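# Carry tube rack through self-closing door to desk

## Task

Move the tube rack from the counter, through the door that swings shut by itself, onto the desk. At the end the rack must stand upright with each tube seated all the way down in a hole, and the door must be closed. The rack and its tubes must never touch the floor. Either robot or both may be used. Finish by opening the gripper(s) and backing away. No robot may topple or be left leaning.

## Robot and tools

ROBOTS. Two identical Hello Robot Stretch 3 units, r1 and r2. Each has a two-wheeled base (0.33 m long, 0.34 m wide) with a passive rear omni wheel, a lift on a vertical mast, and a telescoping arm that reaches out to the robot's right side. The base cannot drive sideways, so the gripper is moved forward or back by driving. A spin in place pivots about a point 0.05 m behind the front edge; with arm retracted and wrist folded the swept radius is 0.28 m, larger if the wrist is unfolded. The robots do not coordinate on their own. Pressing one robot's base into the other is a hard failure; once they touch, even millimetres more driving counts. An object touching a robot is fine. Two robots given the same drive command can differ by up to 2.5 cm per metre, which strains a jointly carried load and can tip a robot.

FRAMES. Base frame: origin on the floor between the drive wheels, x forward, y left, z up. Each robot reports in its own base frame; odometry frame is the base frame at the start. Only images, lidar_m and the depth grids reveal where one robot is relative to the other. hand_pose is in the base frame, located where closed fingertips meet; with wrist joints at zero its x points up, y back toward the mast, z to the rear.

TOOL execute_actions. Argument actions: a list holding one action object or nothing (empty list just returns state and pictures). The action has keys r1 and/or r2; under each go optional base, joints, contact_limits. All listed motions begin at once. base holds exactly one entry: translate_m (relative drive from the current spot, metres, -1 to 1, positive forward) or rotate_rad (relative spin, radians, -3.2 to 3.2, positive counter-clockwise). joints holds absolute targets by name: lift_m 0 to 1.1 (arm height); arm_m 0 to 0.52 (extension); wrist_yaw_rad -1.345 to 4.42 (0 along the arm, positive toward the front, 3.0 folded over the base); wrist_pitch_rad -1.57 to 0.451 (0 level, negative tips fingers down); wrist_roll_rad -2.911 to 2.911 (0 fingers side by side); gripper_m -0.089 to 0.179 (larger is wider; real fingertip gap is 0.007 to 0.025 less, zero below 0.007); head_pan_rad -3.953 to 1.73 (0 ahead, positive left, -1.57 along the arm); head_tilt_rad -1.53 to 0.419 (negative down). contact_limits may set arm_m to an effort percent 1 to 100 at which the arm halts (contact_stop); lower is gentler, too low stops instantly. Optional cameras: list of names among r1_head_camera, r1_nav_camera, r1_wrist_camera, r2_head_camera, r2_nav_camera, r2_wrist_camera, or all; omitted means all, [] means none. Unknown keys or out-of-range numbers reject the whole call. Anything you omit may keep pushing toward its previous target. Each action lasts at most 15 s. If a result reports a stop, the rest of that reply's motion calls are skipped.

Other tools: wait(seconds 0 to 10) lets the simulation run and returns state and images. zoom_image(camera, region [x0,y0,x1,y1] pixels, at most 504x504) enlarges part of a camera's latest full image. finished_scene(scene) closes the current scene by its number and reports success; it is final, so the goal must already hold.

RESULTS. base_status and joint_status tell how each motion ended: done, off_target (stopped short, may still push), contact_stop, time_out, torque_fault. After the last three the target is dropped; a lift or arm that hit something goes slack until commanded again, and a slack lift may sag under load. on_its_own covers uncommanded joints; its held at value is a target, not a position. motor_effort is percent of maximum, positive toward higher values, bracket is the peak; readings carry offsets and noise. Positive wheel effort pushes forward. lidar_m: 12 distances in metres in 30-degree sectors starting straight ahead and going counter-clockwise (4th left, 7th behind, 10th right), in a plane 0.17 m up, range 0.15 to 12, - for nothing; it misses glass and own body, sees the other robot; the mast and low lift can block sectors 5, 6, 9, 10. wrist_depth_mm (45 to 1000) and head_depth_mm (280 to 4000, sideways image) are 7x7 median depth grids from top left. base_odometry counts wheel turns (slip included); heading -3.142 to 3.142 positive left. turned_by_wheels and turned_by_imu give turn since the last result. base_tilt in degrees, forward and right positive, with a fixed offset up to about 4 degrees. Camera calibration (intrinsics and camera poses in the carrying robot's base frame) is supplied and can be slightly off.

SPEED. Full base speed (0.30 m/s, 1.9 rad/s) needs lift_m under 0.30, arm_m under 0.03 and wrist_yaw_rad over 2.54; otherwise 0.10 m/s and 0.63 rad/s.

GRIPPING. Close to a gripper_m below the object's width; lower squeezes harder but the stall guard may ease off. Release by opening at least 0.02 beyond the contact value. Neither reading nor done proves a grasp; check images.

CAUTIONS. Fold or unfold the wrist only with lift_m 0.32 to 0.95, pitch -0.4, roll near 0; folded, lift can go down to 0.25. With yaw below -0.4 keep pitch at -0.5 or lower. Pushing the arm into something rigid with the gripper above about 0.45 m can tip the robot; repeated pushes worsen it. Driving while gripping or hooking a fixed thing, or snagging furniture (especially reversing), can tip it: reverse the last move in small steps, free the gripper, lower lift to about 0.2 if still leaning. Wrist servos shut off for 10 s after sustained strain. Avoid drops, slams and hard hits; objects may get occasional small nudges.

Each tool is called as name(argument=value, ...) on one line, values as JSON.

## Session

execute_actions(actions=[], cameras=["r1_nav_camera","r2_nav_camera","r1_wrist_camera","r2_wrist_camera"])

Scene clock: 0.00 s.
r1.base_odometry: x=+0.000 y=+0.000 heading=+0.000 (m, m, rad; r1's odometry frame)
r1.turned_by_wheels: +0.000 (rad since the last result)
r1.turned_by_imu: +0.000 (rad since the last result)
r1.base_tilt: forward=-2.5 right=-0.9 (deg)
r1.lidar_m: 2.37 1.56 1.26 0.84 0.79 0.79 0.86 0.80 0.81 1.03 1.82 1.86
r1.head_depth_mm: 1710 2024 2045 2021 2019 2029 2003 / 1704 2237 2266 2252 2252 2243 2186 / 1692 2436 2550 2529 2551 2495 2313 / 1687 2470 2913 2937 2937 2896 2347 / 1666 2410 3463 3371 3366 3307 2340 / 1675 2405 3271 3207 2789 2460 2386 / 1648 2256 3039 2987 2819 2271 2246
r1.base_status: not commanded
r1.joint_positions: lift_m=+0.514 arm_m=+0.003 wrist_yaw_rad=+3.055 wrist_pitch_rad=-0.431 wrist_roll_rad=-0.015 gripper_m=+0.037 head_pan_rad=-0.018 head_tilt_rad=-0.011
r1.joint_status: not commanded
r1.motor_effort: left_wheel=-1 right_wheel=+0 lift_m=+28 arm_m=+1 wrist_yaw_rad=+0 wrist_pitch_rad=+7 wrist_roll_rad=+0 gripper_m=-1 head_pan_rad=+0 head_tilt_rad=+3 (%)
r1.hand_pose: x=-0.0019 y=+0.0742 z=+0.5236 quat_wxyz=(+0.181, +0.691, +0.123, +0.689) (m; r1's base frame)
r1.wrist_depth_mm: 618 - 847 - - - - / 644 - 909 - - - - / 666 751 967 - - - - / 701 797 - - - - - / 744 859 - 971 - 924 952 / 774 809 - 808 825 798 807 / 720 711 - 696 694 684 684
r2.base_odometry: x=+0.000 y=+0.000 heading=+0.000 (m, m, rad; r2's odometry frame)
r2.turned_by_wheels: +0.000 (rad since the last result)
r2.turned_by_imu: +0.000 (rad since the last result)
r2.base_tilt: forward=+2.8 right=+1.1 (deg)
r2.lidar_m: 1.56 2.17 1.76 1.74 0.91 0.75 0.74 0.82 0.89 0.88 0.96 1.50
r2.head_depth_mm: 2042 2171 2184 2202 2229 1553 1901 / 2050 2208 2242 2241 2292 2299 1748 / 2046 2227 2265 2291 2303 2331 1984 / 2024 2285 2308 2333 2367 2385 1993 / 2020 2327 2350 2371 2395 2427 2026 / 2012 2370 2378 2423 2463 2497 2016 / 1991 2401 2450 2490 2500 2528 2023
r2.base_status: not commanded
r2.joint_positions: lift_m=+0.551 arm_m=+0.002 wrist_yaw_rad=+3.133 wrist_pitch_rad=-0.567 wrist_roll_rad=+0.014 gripper_m=+0.037 head_pan_rad=-0.001 head_tilt_rad=+0.001
r2.joint_status: not commanded
r2.motor_effort: left_wheel=-1 right_wheel=+0 lift_m=+28 arm_m=+0 wrist_yaw_rad=+0 wrist_pitch_rad=+6 wrist_roll_rad=+0 gripper_m=-1 head_pan_rad=+0 head_tilt_rad=+1 (%)
r2.hand_pose: x=-0.0195 y=+0.0557 z=+0.5319 quat_wxyz=(+0.202, +0.684, +0.194, +0.674) (m; r2's base frame)
r2.wrist_depth_mm: 714 985 - - - - - / 727 - - - - - - / 746 - - - - - - / 822 935 943 944 946 950 973 / 793 823 819 828 840 813 818 / 714 715 711 706 725 724 723 / 637 631 - - 639 639 645
pictures: r1_nav_camera (sideways: a quarter turn counterclockwise sets it upright), r1_wrist_camera, r2_nav_camera (sideways: a quarter turn counterclockwise sets it upright), r2_wrist_camera
camera_calibration (this result's frames):
r1_nav_camera: T_world_to_cam=[[0.00564655, 0.00185646, 0.999982, -1.2644], [0.00499135, -0.999986, 0.00182829, 0.0500343], [0.999972, 0.00498094, -0.00565574, -0.0440172], [0, 0, 0, 1]] pos_world=[0.0509057, 0.0526001, 1.26404]
r1_wrist_camera: T_world_to_cam=[[0.995296, -0.0956057, 0.0156909, 0.00205285], [-0.0412646, -0.564845, -0.824165, 0.508951], [0.0876577, 0.81964, -0.566133, 0.404173], [0, 0, 0, 1]] pos_world=[-0.0164705, -0.043602, 0.648243]
r2_nav_camera: T_world_to_cam=[[-0.0174558, -0.0250457, 0.999534, -1.25496], [0.0452395, -0.998682, -0.0242343, 0.082333], [0.998824, 0.0447953, 0.0185658, -0.0772926], [0, 0, 0, 1]] pos_world=[0.0515707, 0.0542554, 1.25781]
r2_wrist_camera: T_world_to_cam=[[0.999878, -0.01188, -0.0101845, 0.0240231], [-0.015618, -0.717427, -0.696459, 0.435968], [0.000967298, 0.696533, -0.717524, 0.507347], [0, 0, 0, 1]] pos_world=[-0.0177019, -0.0403234, 0.667913]
Images, in order (width x height): r1_nav_camera 672x504, r1_wrist_camera 644x364, r2_nav_camera 672x504, r2_wrist_camera 644x364.

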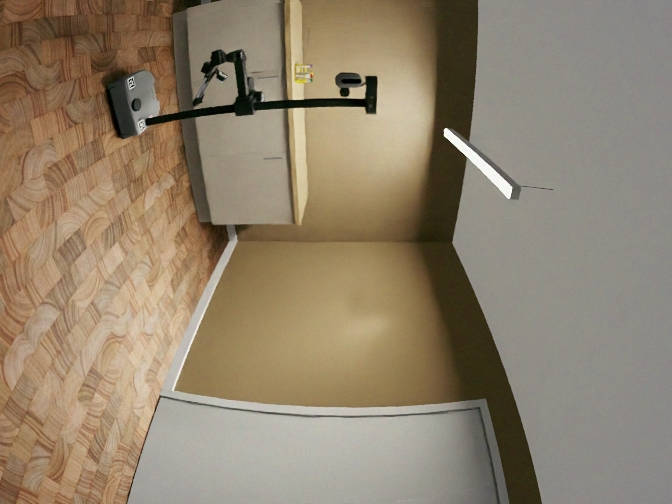

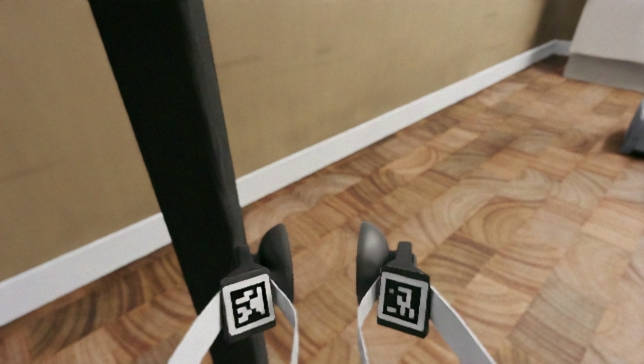

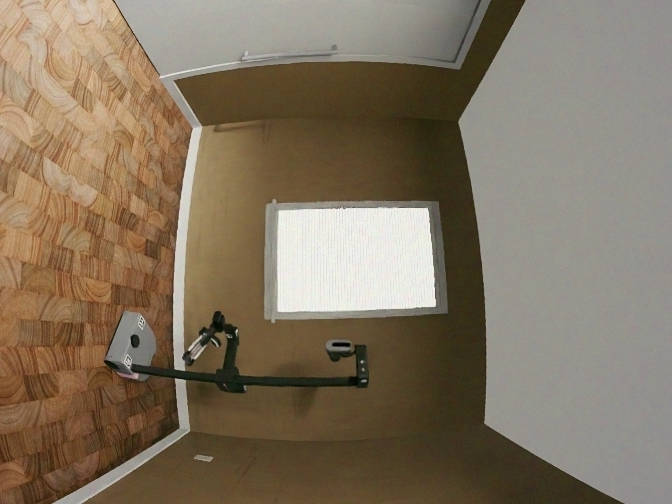

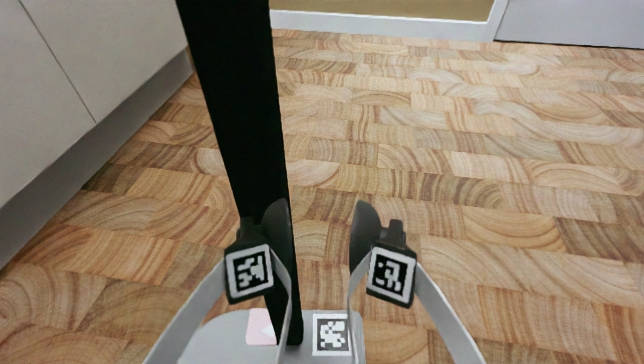

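execute_actions(actions=[{"r1":{"base":{"rotate_rad":-0.95},"joints":{"lift_m":0.28}},"r2":{"base":{"translate_m":-0.22},"joints":{"lift_m":0.9,"wrist_pitch_rad":-0.4}}}], cameras=[])

execute_actions(actions=[{"r1":{"base":{"translate_m":0.91}},"r2":{"base":{"rotate_rad":-1.74},"joints":{"wrist_yaw_rad":0,"gripper_m":0.179,"head_pan_rad":-1.57,"head_tilt_rad":-0.5}}}], cameras=[])

execute_actions(actions=[{"r1":{"base":{"rotate_rad":1.57},"joints":{"lift_m":0.86,"gripper_m":0.12,"head_pan_rad":-1.57,"head_tilt_rad":-0.5}},"r2":{"joints":{"wrist_pitch_rad":0}}}], cameras=[])

execute_actions(actions=[{"r1":{"joints":{"wrist_yaw_rad":0,"arm_m":0.2}}}], cameras=["r1_head_camera","r2_wrist_camera","r2_head_camera"])

Scene clock: 15.47 s.
r1.base_odometry: x=+0.000 y=+0.000 heading=-0.950 (m, m, rad; r1's odometry frame)
r1.turned_by_wheels: -0.950 (rad since the last result)
r1.turned_by_imu: -0.938 (rad since the last result)
r1.base_tilt: forward=-2.4 right=-0.9 (deg)
r1.lidar_m: 1.83 1.90 2.42 1.78 1.13 0.82 0.78 0.81 0.83 0.80 0.83 1.12
r1.head_depth_mm: 1681 1862 1880 1839 1826 1816 1807 / 1715 1883 1857 1820 1810 1807 1773 / 1694 1871 1864 1835 1796 1797 1749 / 1690 1856 1827 1824 1808 1776 1751 / 1676 1828 1819 1817 1784 1763 1729 / 1666 1816 1801 1787 1774 1753 1746 / 1637 1808 1802 1766 1751 1748 1723
r1.base_status: done
r1.joint_positions: lift_m=+0.280 arm_m=+0.003 wrist_yaw_rad=+3.055 wrist_pitch_rad=-0.432 wrist_roll_rad=-0.015 gripper_m=+0.037 head_pan_rad=-0.018 head_tilt_rad=-0.011
r1.joint_status: all done
r1.motor_effort: left_wheel=+2(9) right_wheel=-2(5) lift_m=+23(25) arm_m=+0(0) wrist_yaw_rad=+0(0) wrist_pitch_rad=+8(7) wrist_roll_rad=+0(1) gripper_m=+0(1) head_pan_rad=+0(0) head_tilt_rad=+2(2) (%)
r1.hand_pose: x=-0.0019 y=+0.0741 z=+0.2898 quat_wxyz=(+0.181, +0.691, +0.123, +0.689) (m; r1's base frame)
r1.wrist_depth_mm: - - - - - - - / - - - - - - - / 980 977 981 954 932 938 948 / 763 763 766 763 733 747 744 / 623 619 - 611 633 599 600 / 526 523 - 530 524 515 512 / 469 - - - 435 445 442
r2.base_odometry: x=-0.220 y=+0.000 heading=+0.000 (m, m, rad; r2's odometry frame)
r2.turned_by_wheels: +0.000 (rad since the last result)
r2.turned_by_imu: +0.001 (rad since the last result)
r2.base_tilt: forward=+2.8 right=+1.2 (deg)
r2.lidar_m: 1.67 2.21 1.79 1.26 0.64 0.53 0.53 0.58 0.85 0.84 0.93 1.44
r2.head_depth_mm: 2049 2338 2401 2411 2454 2433 1821 / 2033 2411 2418 2417 2475 1855 1695 / 2026 2428 2458 2497 2524 2538 1996 / 2034 2487 2522 2553 2563 2588 1999 / 2014 2529 2544 2592 2627 2668 2006 / 2001 2600 2611 2650 2696 2693 2002 / 2007 2640 2656 2716 2728 2726 2020
r2.base_status: done
r2.joint_positions: lift_m=+0.900 arm_m=+0.002 wrist_yaw_rad=+3.133 wrist_pitch_rad=-0.417 wrist_roll_rad=+0.014 gripper_m=+0.037 head_pan_rad=-0.001 head_tilt_rad=+0.001
r2.joint_status: all done
r2.motor_effort: left_wheel=-1(6) right_wheel=+0(3) lift_m=+35(36) arm_m=+0(0) wrist_yaw_rad=-1(0) wrist_pitch_rad=+8(9) wrist_roll_rad=+0(0) gripper_m=-1(1) head_pan_rad=+0(1) head_tilt_rad=+1(1) (%)
r2.hand_pose: x=-0.0194 y=+0.0771 z=+0.9125 quat_wxyz=(+0.151, +0.697, +0.143, +0.687) (m; r2's base frame)
r2.wrist_depth_mm: 551 705 - - - - - / 509 704 - - - - - / 526 727 - - - - - / 536 746 - - - - - / 554 761 - - - - - / 555 791 - - - - - / 564 756 - - - - -
pictures: none
No camera images: the call's "cameras" was empty. Leave "cameras" out to get every camera's image.

Scene clock: 20.20 s.
r1.base_odometry: x=+0.530 y=-0.740 heading=-0.950 (m, m, rad; r1's odometry frame)
r1.turned_by_wheels: +0.000 (rad since the last result)
r1.turned_by_imu: +0.006 (rad since the last result)
r1.base_tilt: forward=-2.5 right=-1.0 (deg)
r1.lidar_m: 0.92 0.96 1.31 2.33 2.42 1.76 1.69 1.13 0.82 0.79 0.82 0.97
r1.head_depth_mm: 933 924 914 902 894 887 876 / 924 916 906 896 892 882 872 / 920 906 900 892 885 879 868 / 902 899 884 877 867 865 852 / 910 905 891 883 872 858 855 / 903 894 883 876 866 861 848 / 895 888 881 875 860 854 846
r1.base_status: done
r1.joint_positions: lift_m=+0.280 arm_m=+0.003 wrist_yaw_rad=+3.055 wrist_pitch_rad=-0.432 wrist_roll_rad=-0.015 gripper_m=+0.037 head_pan_rad=-0.018 head_tilt_rad=-0.011
r1.joint_status: not commanded
r1.motor_effort: left_wheel=+3(15) right_wheel=-2(3) lift_m=+23(23) arm_m=+1(0) wrist_yaw_rad=+0(0) wrist_pitch_rad=+8(8) wrist_roll_rad=+1(0) gripper_m=+0(0) head_pan_rad=+0(0) head_tilt_rad=+2(3) (%)
r1.hand_pose: x=-0.0019 y=+0.0741 z=+0.2898 quat_wxyz=(+0.181, +0.691, +0.123, +0.689) (m; r1's base frame)
r1.wrist_depth_mm: - - - - - - - / - - - - - - - / 989 - 979 978 931 938 932 / 781 763 754 755 742 755 728 / 629 616 - 622 638 599 605 / 526 521 - 532 518 509 509 / 465 - - - 432 447 439
r2.base_odometry: x=-0.220 y=+0.000 heading=-1.740 (m, m, rad; r2's odometry frame)
r2.turned_by_wheels: -1.740 (rad since the last result)
r2.turned_by_imu: -1.736 (rad since the last result)
r2.base_tilt: forward=+2.9 right=+1.1 (deg)
r2.lidar_m: 0.84 0.87 1.18 2.62 2.56 1.86 1.78 0.75 0.54 0.53 0.55 0.75
r2.head_depth_mm: 942 1034 1075 733 621 716 - / 944 1032 1083 737 622 717 - / 945 1034 1093 661 625 - - / 942 1033 1093 693 628 713 905 / 943 1035 1095 746 629 755 881 / 939 1034 1095 749 632 740 882 / 940 1032 1093 753 634 742 885
r2.base_status: done
r2.joint_positions: lift_m=+0.900 arm_m=+0.002 wrist_yaw_rad=+0.002 wrist_pitch_rad=-0.417 wrist_roll_rad=+0.014 gripper_m=+0.179 head_pan_rad=-1.563 head_tilt_rad=-0.494
r2.joint_status: all done
r2.motor_effort: left_wheel=+3(7) right_wheel=-4(7) lift_m=+34(34) arm_m=+0(1) wrist_yaw_rad=-2(3) wrist_pitch_rad=+8(8) wrist_roll_rad=+0(0) gripper_m=-1(83) head_pan_rad=-3(30) head_tilt_rad=-2(20) (%)
r2.hand_pose: x=-0.0211 y=-0.3719 z=+0.9125 quat_wxyz=(+0.687, +0.146, -0.696, -0.147) (m; r2's base frame)
r2.wrist_depth_mm: 562 576 573 356 520 593 592 / 347 355 352 359 360 362 363 / 285 287 289 287 285 285 283 / 351 347 345 345 344 341 337 / 399 398 399 396 393 377 388 / 458 465 466 465 458 460 450 / 594 566 556 560 549 543 559
pictures: none
No camera images: the call's "cameras" was empty. Leave "cameras" out to get every camera's image.

Scene clock: 26.30 s.
r1.base_odometry: x=+0.530 y=-0.740 heading=+0.620 (m, m, rad; r1's odometry frame)
r1.turned_by_wheels: +1.570 (rad since the last result)
r1.turned_by_imu: +1.554 (rad since the last result)
r1.base_tilt: forward=-2.5 right=-1.0 (deg)
r1.lidar_m: 2.33 1.84 1.76 1.69 1.13 0.82 0.79 0.82 0.96 0.92 0.97 1.31
r1.head_depth_mm: 767 829 905 988 1098 1234 1327 / 763 826 900 988 1098 1234 1320 / 761 824 899 987 1086 1228 1321 / 750 809 882 967 1073 1217 1311 / 757 805 862 960 1079 1207 1299 / 751 812 882 967 1074 1202 1288 / 750 810 881 962 1068 1191 1291
r1.base_status: done
r1.joint_positions: lift_m=+0.860 arm_m=+0.003 wrist_yaw_rad=+3.055 wrist_pitch_rad=-0.432 wrist_roll_rad=-0.015 gripper_m=+0.120 head_pan_rad=-1.563 head_tilt_rad=-0.494
r1.joint_status: all done
r1.motor_effort: left_wheel=-4(12) right_wheel=+2(6) lift_m=+32(33) arm_m=+0(0) wrist_yaw_rad=+0(0) wrist_pitch_rad=+8(8) wrist_roll_rad=+1(0) gripper_m=+0(80) head_pan_rad=-5(52) head_tilt_rad=-3(33) (%)
r1.hand_pose: x=-0.0019 y=+0.0741 z=+0.8693 quat_wxyz=(+0.181, +0.691, +0.123, +0.689) (m; r1's base frame)
r1.wrist_depth_mm: - - - - - - - / - - - - - - - / - - - - - - - / - - - - - - - / - - - - - - - / - - - - - - - / - - - - - - -
r2.base_odometry: x=-0.220 y=+0.000 heading=-1.740 (m, m, rad; r2's odometry frame)
r2.turned_by_wheels: +0.000 (rad since the last result)
r2.turned_by_imu: +0.001 (rad since the last result)
r2.base_tilt: forward=+2.8 right=+1.2 (deg)
r2.lidar_m: 0.84 0.87 1.18 2.62 2.56 1.86 1.78 0.74 0.55 0.53 0.55 0.75
r2.head_depth_mm: 942 1038 1073 733 621 718 - / 945 1033 1079 738 623 718 - / 942 1035 1090 660 606 - - / 943 1032 1097 693 627 736 903 / 940 1033 1095 746 630 740 880 / 941 1035 1095 750 631 741 883 / 939 1035 1092 751 635 741 884
r2.base_status: not commanded
r2.joint_positions: lift_m=+0.900 arm_m=+0.002 wrist_yaw_rad=+0.002 wrist_pitch_rad=-0.021 wrist_roll_rad=+0.014 gripper_m=+0.179 head_pan_rad=-1.563 head_tilt_rad=-0.494
r2.joint_status: all done
r2.motor_effort: left_wheel=+3(3) right_wheel=-4(3) lift_m=+34(35) arm_m=+0(0) wrist_yaw_rad=-2(2) wrist_pitch_rad=+9(10) wrist_roll_rad=+0(0) gripper_m=-1(0) head_pan_rad=-3(3) head_tilt_rad=-2(2) (%)
r2.hand_pose: x=-0.0210 y=-0.4031 z=+1.0090 quat_wxyz=(+0.702, +0.008, -0.712, -0.007) (m; r2's base frame)
r2.wrist_depth_mm: 874 836 863 839 858 839 862 / 885 889 890 900 871 878 869 / 915 916 940 907 928 900 937 / 639 661 658 409 654 683 702 / 395 414 400 398 403 448 416 / 300 301 297 297 295 295 298 / 339 334 334 333 332 332 333
pictures: none
No camera images: the call's "cameras" was empty. Leave "cameras" out to get every camera's image.

Scene clock: 29.00 s.
r1.base_odometry: x=+0.530 y=-0.740 heading=+0.620 (m, m, rad; r1's odometry frame)
r1.turned_by_wheels: +0.000 (rad since the last result)
r1.turned_by_imu: +0.001 (rad since the last result)
r1.base_tilt: forward=-2.3 right=-1.0 (deg)
r1.lidar_m: 2.33 1.83 1.76 1.69 1.13 0.82 0.79 0.82 0.96 0.92 0.97 1.32
r1.head_depth_mm: 766 831 906 989 1079 - 1254 / 762 826 900 984 1065 - 1322 / 762 822 896 989 - - 1320 / 750 811 882 966 1045 1233 1294 / 752 806 865 964 1060 1209 1287 / 753 818 886 968 1070 1209 1292 / 749 811 882 966 1064 1195 1294
r1.base_status: not commanded
r1.joint_positions: lift_m=+0.860 arm_m=+0.200 wrist_yaw_rad=+0.002 wrist_pitch_rad=-0.432 wrist_roll_rad=-0.015 gripper_m=+0.120 head_pan_rad=-1.563 head_tilt_rad=-0.494
r1.joint_status: all done
r1.motor_effort: left_wheel=-4(4) right_wheel=+1(2) lift_m=+32(33) arm_m=+4(3) wrist_yaw_rad=-2(5) wrist_pitch_rad=+8(8) wrist_roll_rad=+0(0) gripper_m=+0(1) head_pan_rad=-5(5) head_tilt_rad=-2(3) (%)
r1.hand_pose: x=-0.0210 y=-0.5672 z=+0.8693 quat_wxyz=(+0.696, +0.154, -0.685, -0.150) (m; r1's base frame)
r1.wrist_depth_mm: 440 440 439 448 449 451 456 / 475 473 481 478 491 484 499 / 519 515 527 520 535 535 544 / 574 566 572 575 578 595 594 / 632 618 637 638 639 652 667 / 687 688 711 718 728 725 755 / 783 836 809 838 836 881 855
r2.base_odometry: x=-0.220 y=+0.000 heading=-1.740 (m, m, rad; r2's odometry frame)
r2.turned_by_wheels: +0.000 (rad since the last result)
r2.turned_by_imu: +0.000 (rad since the last result)
r2.base_tilt: forward=+2.7 right=+1.3 (deg)
r2.lidar_m: 0.84 0.87 1.18 2.61 2.57 1.85 1.78 0.74 0.55 0.53 0.55 0.75
r2.head_depth_mm: 947 1035 1073 732 620 717 - / 942 1034 1082 736 623 719 - / 943 1037 1087 661 605 - - / 941 1034 1094 693 627 738 903 / 943 1032 1098 746 630 738 880 / 944 1034 1095 749 633 739 882 / 939 1033 1098 753 634 741 885
r2.base_status: not commanded
r2.joint_positions: lift_m=+0.900 arm_m=+0.002 wrist_yaw_rad=+0.002 wrist_pitch_rad=-0.021 wrist_roll_rad=+0.014 gripper_m=+0.179 head_pan_rad=-1.563 head_tilt_rad=-0.494
r2.joint_status: not commanded
r2.motor_effort: left_wheel=+3(2) right_wheel=-3(4) lift_m=+34(34) arm_m=+0(0) wrist_yaw_rad=-2(2) wrist_pitch_rad=+10(9) wrist_roll_rad=+0(0) gripper_m=+0(1) head_pan_rad=-3(3) head_tilt_rad=-2(2) (%)
r2.hand_pose: x=-0.0210 y=-0.4031 z=+1.0090 quat_wxyz=(+0.702, +0.008, -0.712, -0.007) (m; r2's base frame)
r2.wrist_depth_mm: 847 843 840 856 862 841 881 / 868 887 881 901 910 883 885 / 938 926 908 909 914 924 915 / 642 652 672 412 674 700 694 / 395 410 401 396 404 443 415 / 301 299 298 298 294 295 297 / 339 333 335 332 334 328 330
pictures: r1_head_camera (sideways: a quarter turn clockwise sets it upright), r2_head_camera (sideways: a quarter turn clockwise sets it upright), r2_wrist_camera
camera_calibration (this result's frames):
r1_head_camera: T_world_to_cam=[[0.0381508, 0.431478, -0.901316, 1.19398], [0.998376, -0.0546354, 0.016104, -0.0259033], [-0.0422952, -0.900467, -0.432862, 0.516548], [0, 0, 0, 1]] pos_world=[0.00215742, -0.0514577, 1.30017]
r2_head_camera: T_world_to_cam=[[-0.000832482, 0.499634, -0.866236, 1.15031], [0.999986, 0.0049703, 0.00190579, -0.00403294], [0.00525765, -0.866222, -0.499631, 0.60509], [0, 0, 0, 1]] pos_world=[0.00180914, -0.0505698, 1.29877]
r2_wrist_camera: T_world_to_cam=[[-0.999935, -0.0044669, -0.0104659, -0.0138083], [0.00900871, 0.251158, -0.967904, 1.10391], [0.00695213, -0.967936, -0.251101, 0.0278036], [0, 0, 0, 1]] pos_world=[-0.0239455, -0.250404, 1.07531]
Images, in order (width x height): r1_head_camera 896x504, r2_head_camera 896x504, r2_wrist_camera 644x364.

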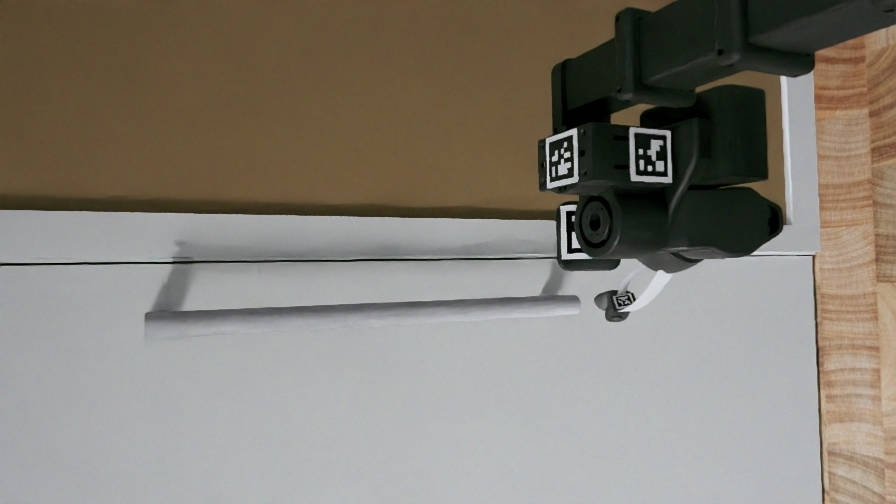

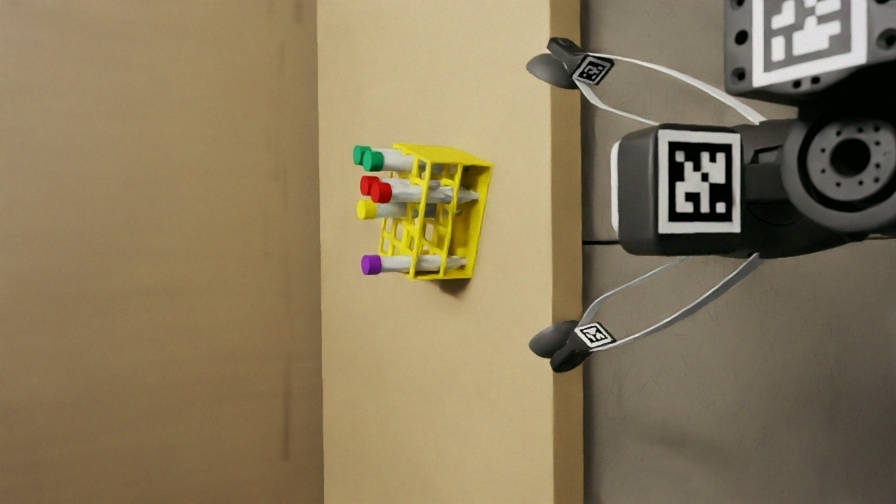

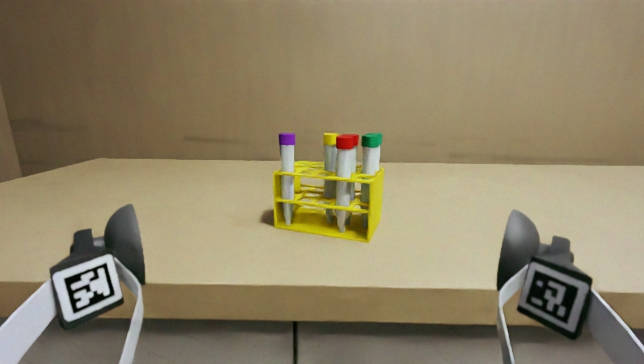

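execute_actions(actions=[{"r1":{"base":{"translate_m":0.065},"joints":{"wrist_pitch_rad":0}},"r2":{"base":{"translate_m":0.17},"joints":{"lift_m":0.85}}}], cameras=[])

execute_actions(actions=[{"r1":{"joints":{"arm_m":0.49}},"r2":{"base":{"rotate_rad":-0.25},"joints":{"arm_m":0.18}}}], cameras=["r1_wrist_camera","r2_wrist_camera"])

Scene clock: 42.60 s.
r1.base_odometry: x=+0.582 y=-0.702 heading=+0.620 (m, m, rad; r1's odometry frame)
r1.turned_by_wheels: +0.000 (rad since the last result)
r1.turned_by_imu: +0.002 (rad since the last result)
r1.base_tilt: forward=-2.5 right=-1.1 (deg)
r1.lidar_m: 2.26 1.86 1.76 1.69 1.22 0.89 0.86 0.89 0.97 0.92 0.96 1.31
r1.head_depth_mm: 768 835 903 992 1089 - 1246 / 763 827 903 990 1062 - 1319 / 755 813 892 968 - - 1320 / 755 800 883 968 - 1225 1310 / 752 816 894 975 1095 1213 1307 / 750 810 883 966 1076 1201 1297 / 750 812 873 966 1074 1195 1290
r1.base_status: done
r1.joint_positions: lift_m=+0.860 arm_m=+0.200 wrist_yaw_rad=+0.002 wrist_pitch_rad=-0.023 wrist_roll_rad=-0.015 gripper_m=+0.120 head_pan_rad=-1.563 head_tilt_rad=-0.494
r1.joint_status: all done
r1.motor_effort: left_wheel=-4(7) right_wheel=+2(4) lift_m=+32(32) arm_m=+4(4) wrist_yaw_rad=-2(2) wrist_pitch_rad=+13(13) wrist_roll_rad=+1(0) gripper_m=+0(0) head_pan_rad=-4(4) head_tilt_rad=-2(3) (%)
r1.hand_pose: x=-0.0209 y=-0.6003 z=+0.9685 quat_wxyz=(+0.713, +0.009, -0.701, -0.008) (m; r1's base frame)
r1.wrist_depth_mm: 455 455 461 462 458 468 473 / 468 470 471 469 472 482 481 / 483 472 479 487 483 497 496 / 483 490 491 496 497 502 511 / 507 504 507 502 508 522 520 / 512 517 525 519 533 529 548 / 525 541 543 534 538 555 554
r2.base_odometry: x=-0.249 y=-0.168 heading=-1.740 (m, m, rad; r2's odometry frame)
r2.turned_by_wheels: +0.000 (rad since the last result)
r2.turned_by_imu: +0.001 (rad since the last result)
r2.base_tilt: forward=+2.8 right=+1.3 (deg)
r2.lidar_m: 0.67 0.70 0.94 2.51 2.70 2.03 1.94 0.75 0.55 0.53 0.55 0.70
r2.head_depth_mm: 942 1036 1075 668 620 734 827 / 943 1034 1084 691 614 733 834 / 942 1034 1089 739 626 704 - / 941 1031 1093 744 628 720 906 / 940 1034 1096 745 607 737 878 / 938 1034 1094 750 630 740 882 / 941 1028 1095 753 633 741 885
r2.base_status: done
r2.joint_positions: lift_m=+0.850 arm_m=+0.002 wrist_yaw_rad=+0.002 wrist_pitch_rad=-0.020 wrist_roll_rad=+0.014 gripper_m=+0.179 head_pan_rad=-1.563 head_tilt_rad=-0.494
r2.joint_status: all done
r2.motor_effort: left_wheel=+3(8) right_wheel=-4(5) lift_m=+21(32) arm_m=+0(0) wrist_yaw_rad=-2(2) wrist_pitch_rad=+9(10) wrist_roll_rad=+0(0) gripper_m=-1(0) head_pan_rad=-3(2) head_tilt_rad=-2(2) (%)
r2.hand_pose: x=-0.0210 y=-0.4032 z=+0.9599 quat_wxyz=(+0.702, +0.008, -0.712, -0.007) (m; r2's base frame)
r2.wrist_depth_mm: 815 857 832 857 865 833 839 / 828 873 879 866 887 881 892 / 849 916 890 908 891 398 915 / 445 455 458 468 417 387 492 / 286 292 284 284 284 311 292 / 318 319 318 318 318 318 311 / 337 335 336 334 334 330 328
pictures: none
No camera images: the call's "cameras" was empty. Leave "cameras" out to get every camera's image.

Scene clock: 45.97 s.
r1.base_odometry: x=+0.582 y=-0.702 heading=+0.620 (m, m, rad; r1's odometry frame)
r1.turned_by_wheels: +0.000 (rad since the last result)
r1.turned_by_imu: +0.001 (rad since the last result)
r1.base_tilt: forward=-2.3 right=-0.9 (deg)
r1.lidar_m: 2.27 1.87 1.76 1.69 1.22 0.89 0.86 0.89 0.97 0.92 0.96 1.31
r1.head_depth_mm: 765 829 902 992 1091 - - / 763 828 901 977 - 1252 1320 / 751 814 888 - 1088 1221 1322 / 759 800 879 968 1087 1220 1309 / 754 817 884 976 1074 1211 1297 / 753 811 880 969 1080 1210 1289 / 749 809 881 962 1067 1199 1298
r1.base_status: not commanded
r1.joint_positions: lift_m=+0.860 arm_m=+0.490 wrist_yaw_rad=+0.001 wrist_pitch_rad=-0.022 wrist_roll_rad=-0.015 gripper_m=+0.120 head_pan_rad=-1.563 head_tilt_rad=-0.494
r1.joint_status: all done
r1.motor_effort: left_wheel=-4(4) right_wheel=+2(2) lift_m=+32(32) arm_m=+4(4) wrist_yaw_rad=-1(2) wrist_pitch_rad=+12(13) wrist_roll_rad=+1(0) gripper_m=-1(0) head_pan_rad=-4(5) head_tilt_rad=-3(3) (%)
r1.hand_pose: x=-0.0213 y=-0.8903 z=+0.9689 quat_wxyz=(+0.713, +0.008, -0.701, -0.008) (m; r1's base frame)
r1.wrist_depth_mm: 186 188 114 189 189 179 193 / 191 192 117 193 194 184 197 / 197 198 122 198 199 188 202 / 202 202 125 204 203 194 208 / 206 207 130 208 210 201 213 / 212 212 131 214 216 219 221 / 218 221 138 221 222 212 227
r2.base_odometry: x=-0.249 y=-0.168 heading=-1.990 (m, m, rad; r2's odometry frame)
r2.turned_by_wheels: -0.250 (rad since the last result)
r2.turned_by_imu: -0.249 (rad since the last result)
r2.base_tilt: forward=+2.8 right=+1.1 (deg)
r2.lidar_m: 0.67 0.68 0.78 1.34 2.00 2.00 1.95 1.03 0.61 0.53 0.53 0.61
r2.head_depth_mm: 1048 1162 1077 732 - - 1061 / 1021 1129 1081 754 - 880 997 / 997 1095 1089 697 - 833 947 / 973 1066 1094 705 652 767 899 / 947 1038 1097 762 629 725 856 / 928 1009 1069 749 608 699 817 / 906 985 1044 754 609 672 778
r2.base_status: done
r2.joint_positions: lift_m=+0.850 arm_m=+0.180 wrist_yaw_rad=+0.001 wrist_pitch_rad=-0.019 wrist_roll_rad=+0.014 gripper_m=+0.179 head_pan_rad=-1.563 head_tilt_rad=-0.494
r2.joint_status: all done
r2.motor_effort: left_wheel=+2(8) right_wheel=-3(8) lift_m=+22(22) arm_m=+2(4) wrist_yaw_rad=-1(2) wrist_pitch_rad=+9(9) wrist_roll_rad=+0(0) gripper_m=-1(0) head_pan_rad=-3(2) head_tilt_rad=-2(2) (%)
r2.hand_pose: x=-0.0212 y=-0.5804 z=+0.9599 quat_wxyz=(+0.702, +0.007, -0.712, -0.007) (m; r2's base frame)
r2.wrist_depth_mm: 597 635 675 729 772 834 935 / 610 651 682 738 802 887 974 / 636 677 716 269 801 892 - / 440 448 405 266 253 474 481 / 297 286 258 267 256 309 290 / - 199 201 202 203 203 208 / 149 156 157 157 158 159 161
pictures: r1_wrist_camera, r2_wrist_camera
camera_calibration (this result's frames):
r1_wrist_camera: T_world_to_cam=[[-0.999851, 0.0133396, 0.0109192, -0.0186942], [-0.00817112, 0.191003, -0.981555, 1.15648], [-0.0151792, -0.981499, -0.190866, -0.520838], [0, 0, 0, 1]] pos_world=[-0.0171475, -0.731844, 1.03595]
r2_wrist_camera: T_world_to_cam=[[-0.999938, -0.00369241, -0.0104624, -0.0148692], [0.00920867, 0.249767, -0.968262, 1.10047], [0.00618838, -0.968299, -0.249717, -0.157608], [0, 0, 0, 1]] pos_world=[-0.0240268, -0.427527, 1.02603]
Images, in order (width x height): r1_wrist_camera 644x364, r2_wrist_camera 644x364.

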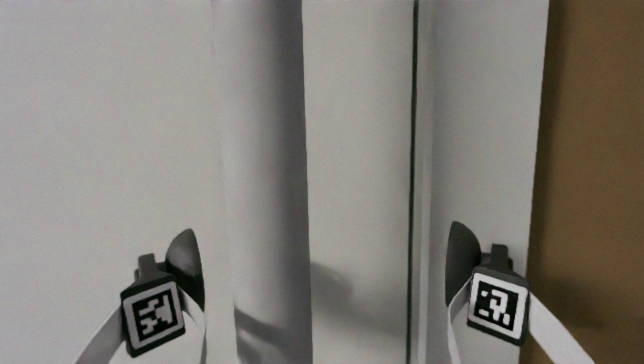

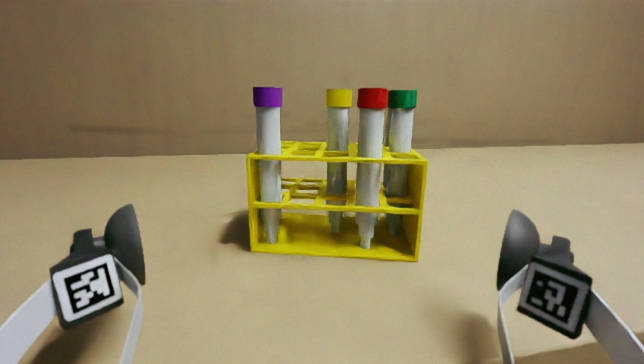

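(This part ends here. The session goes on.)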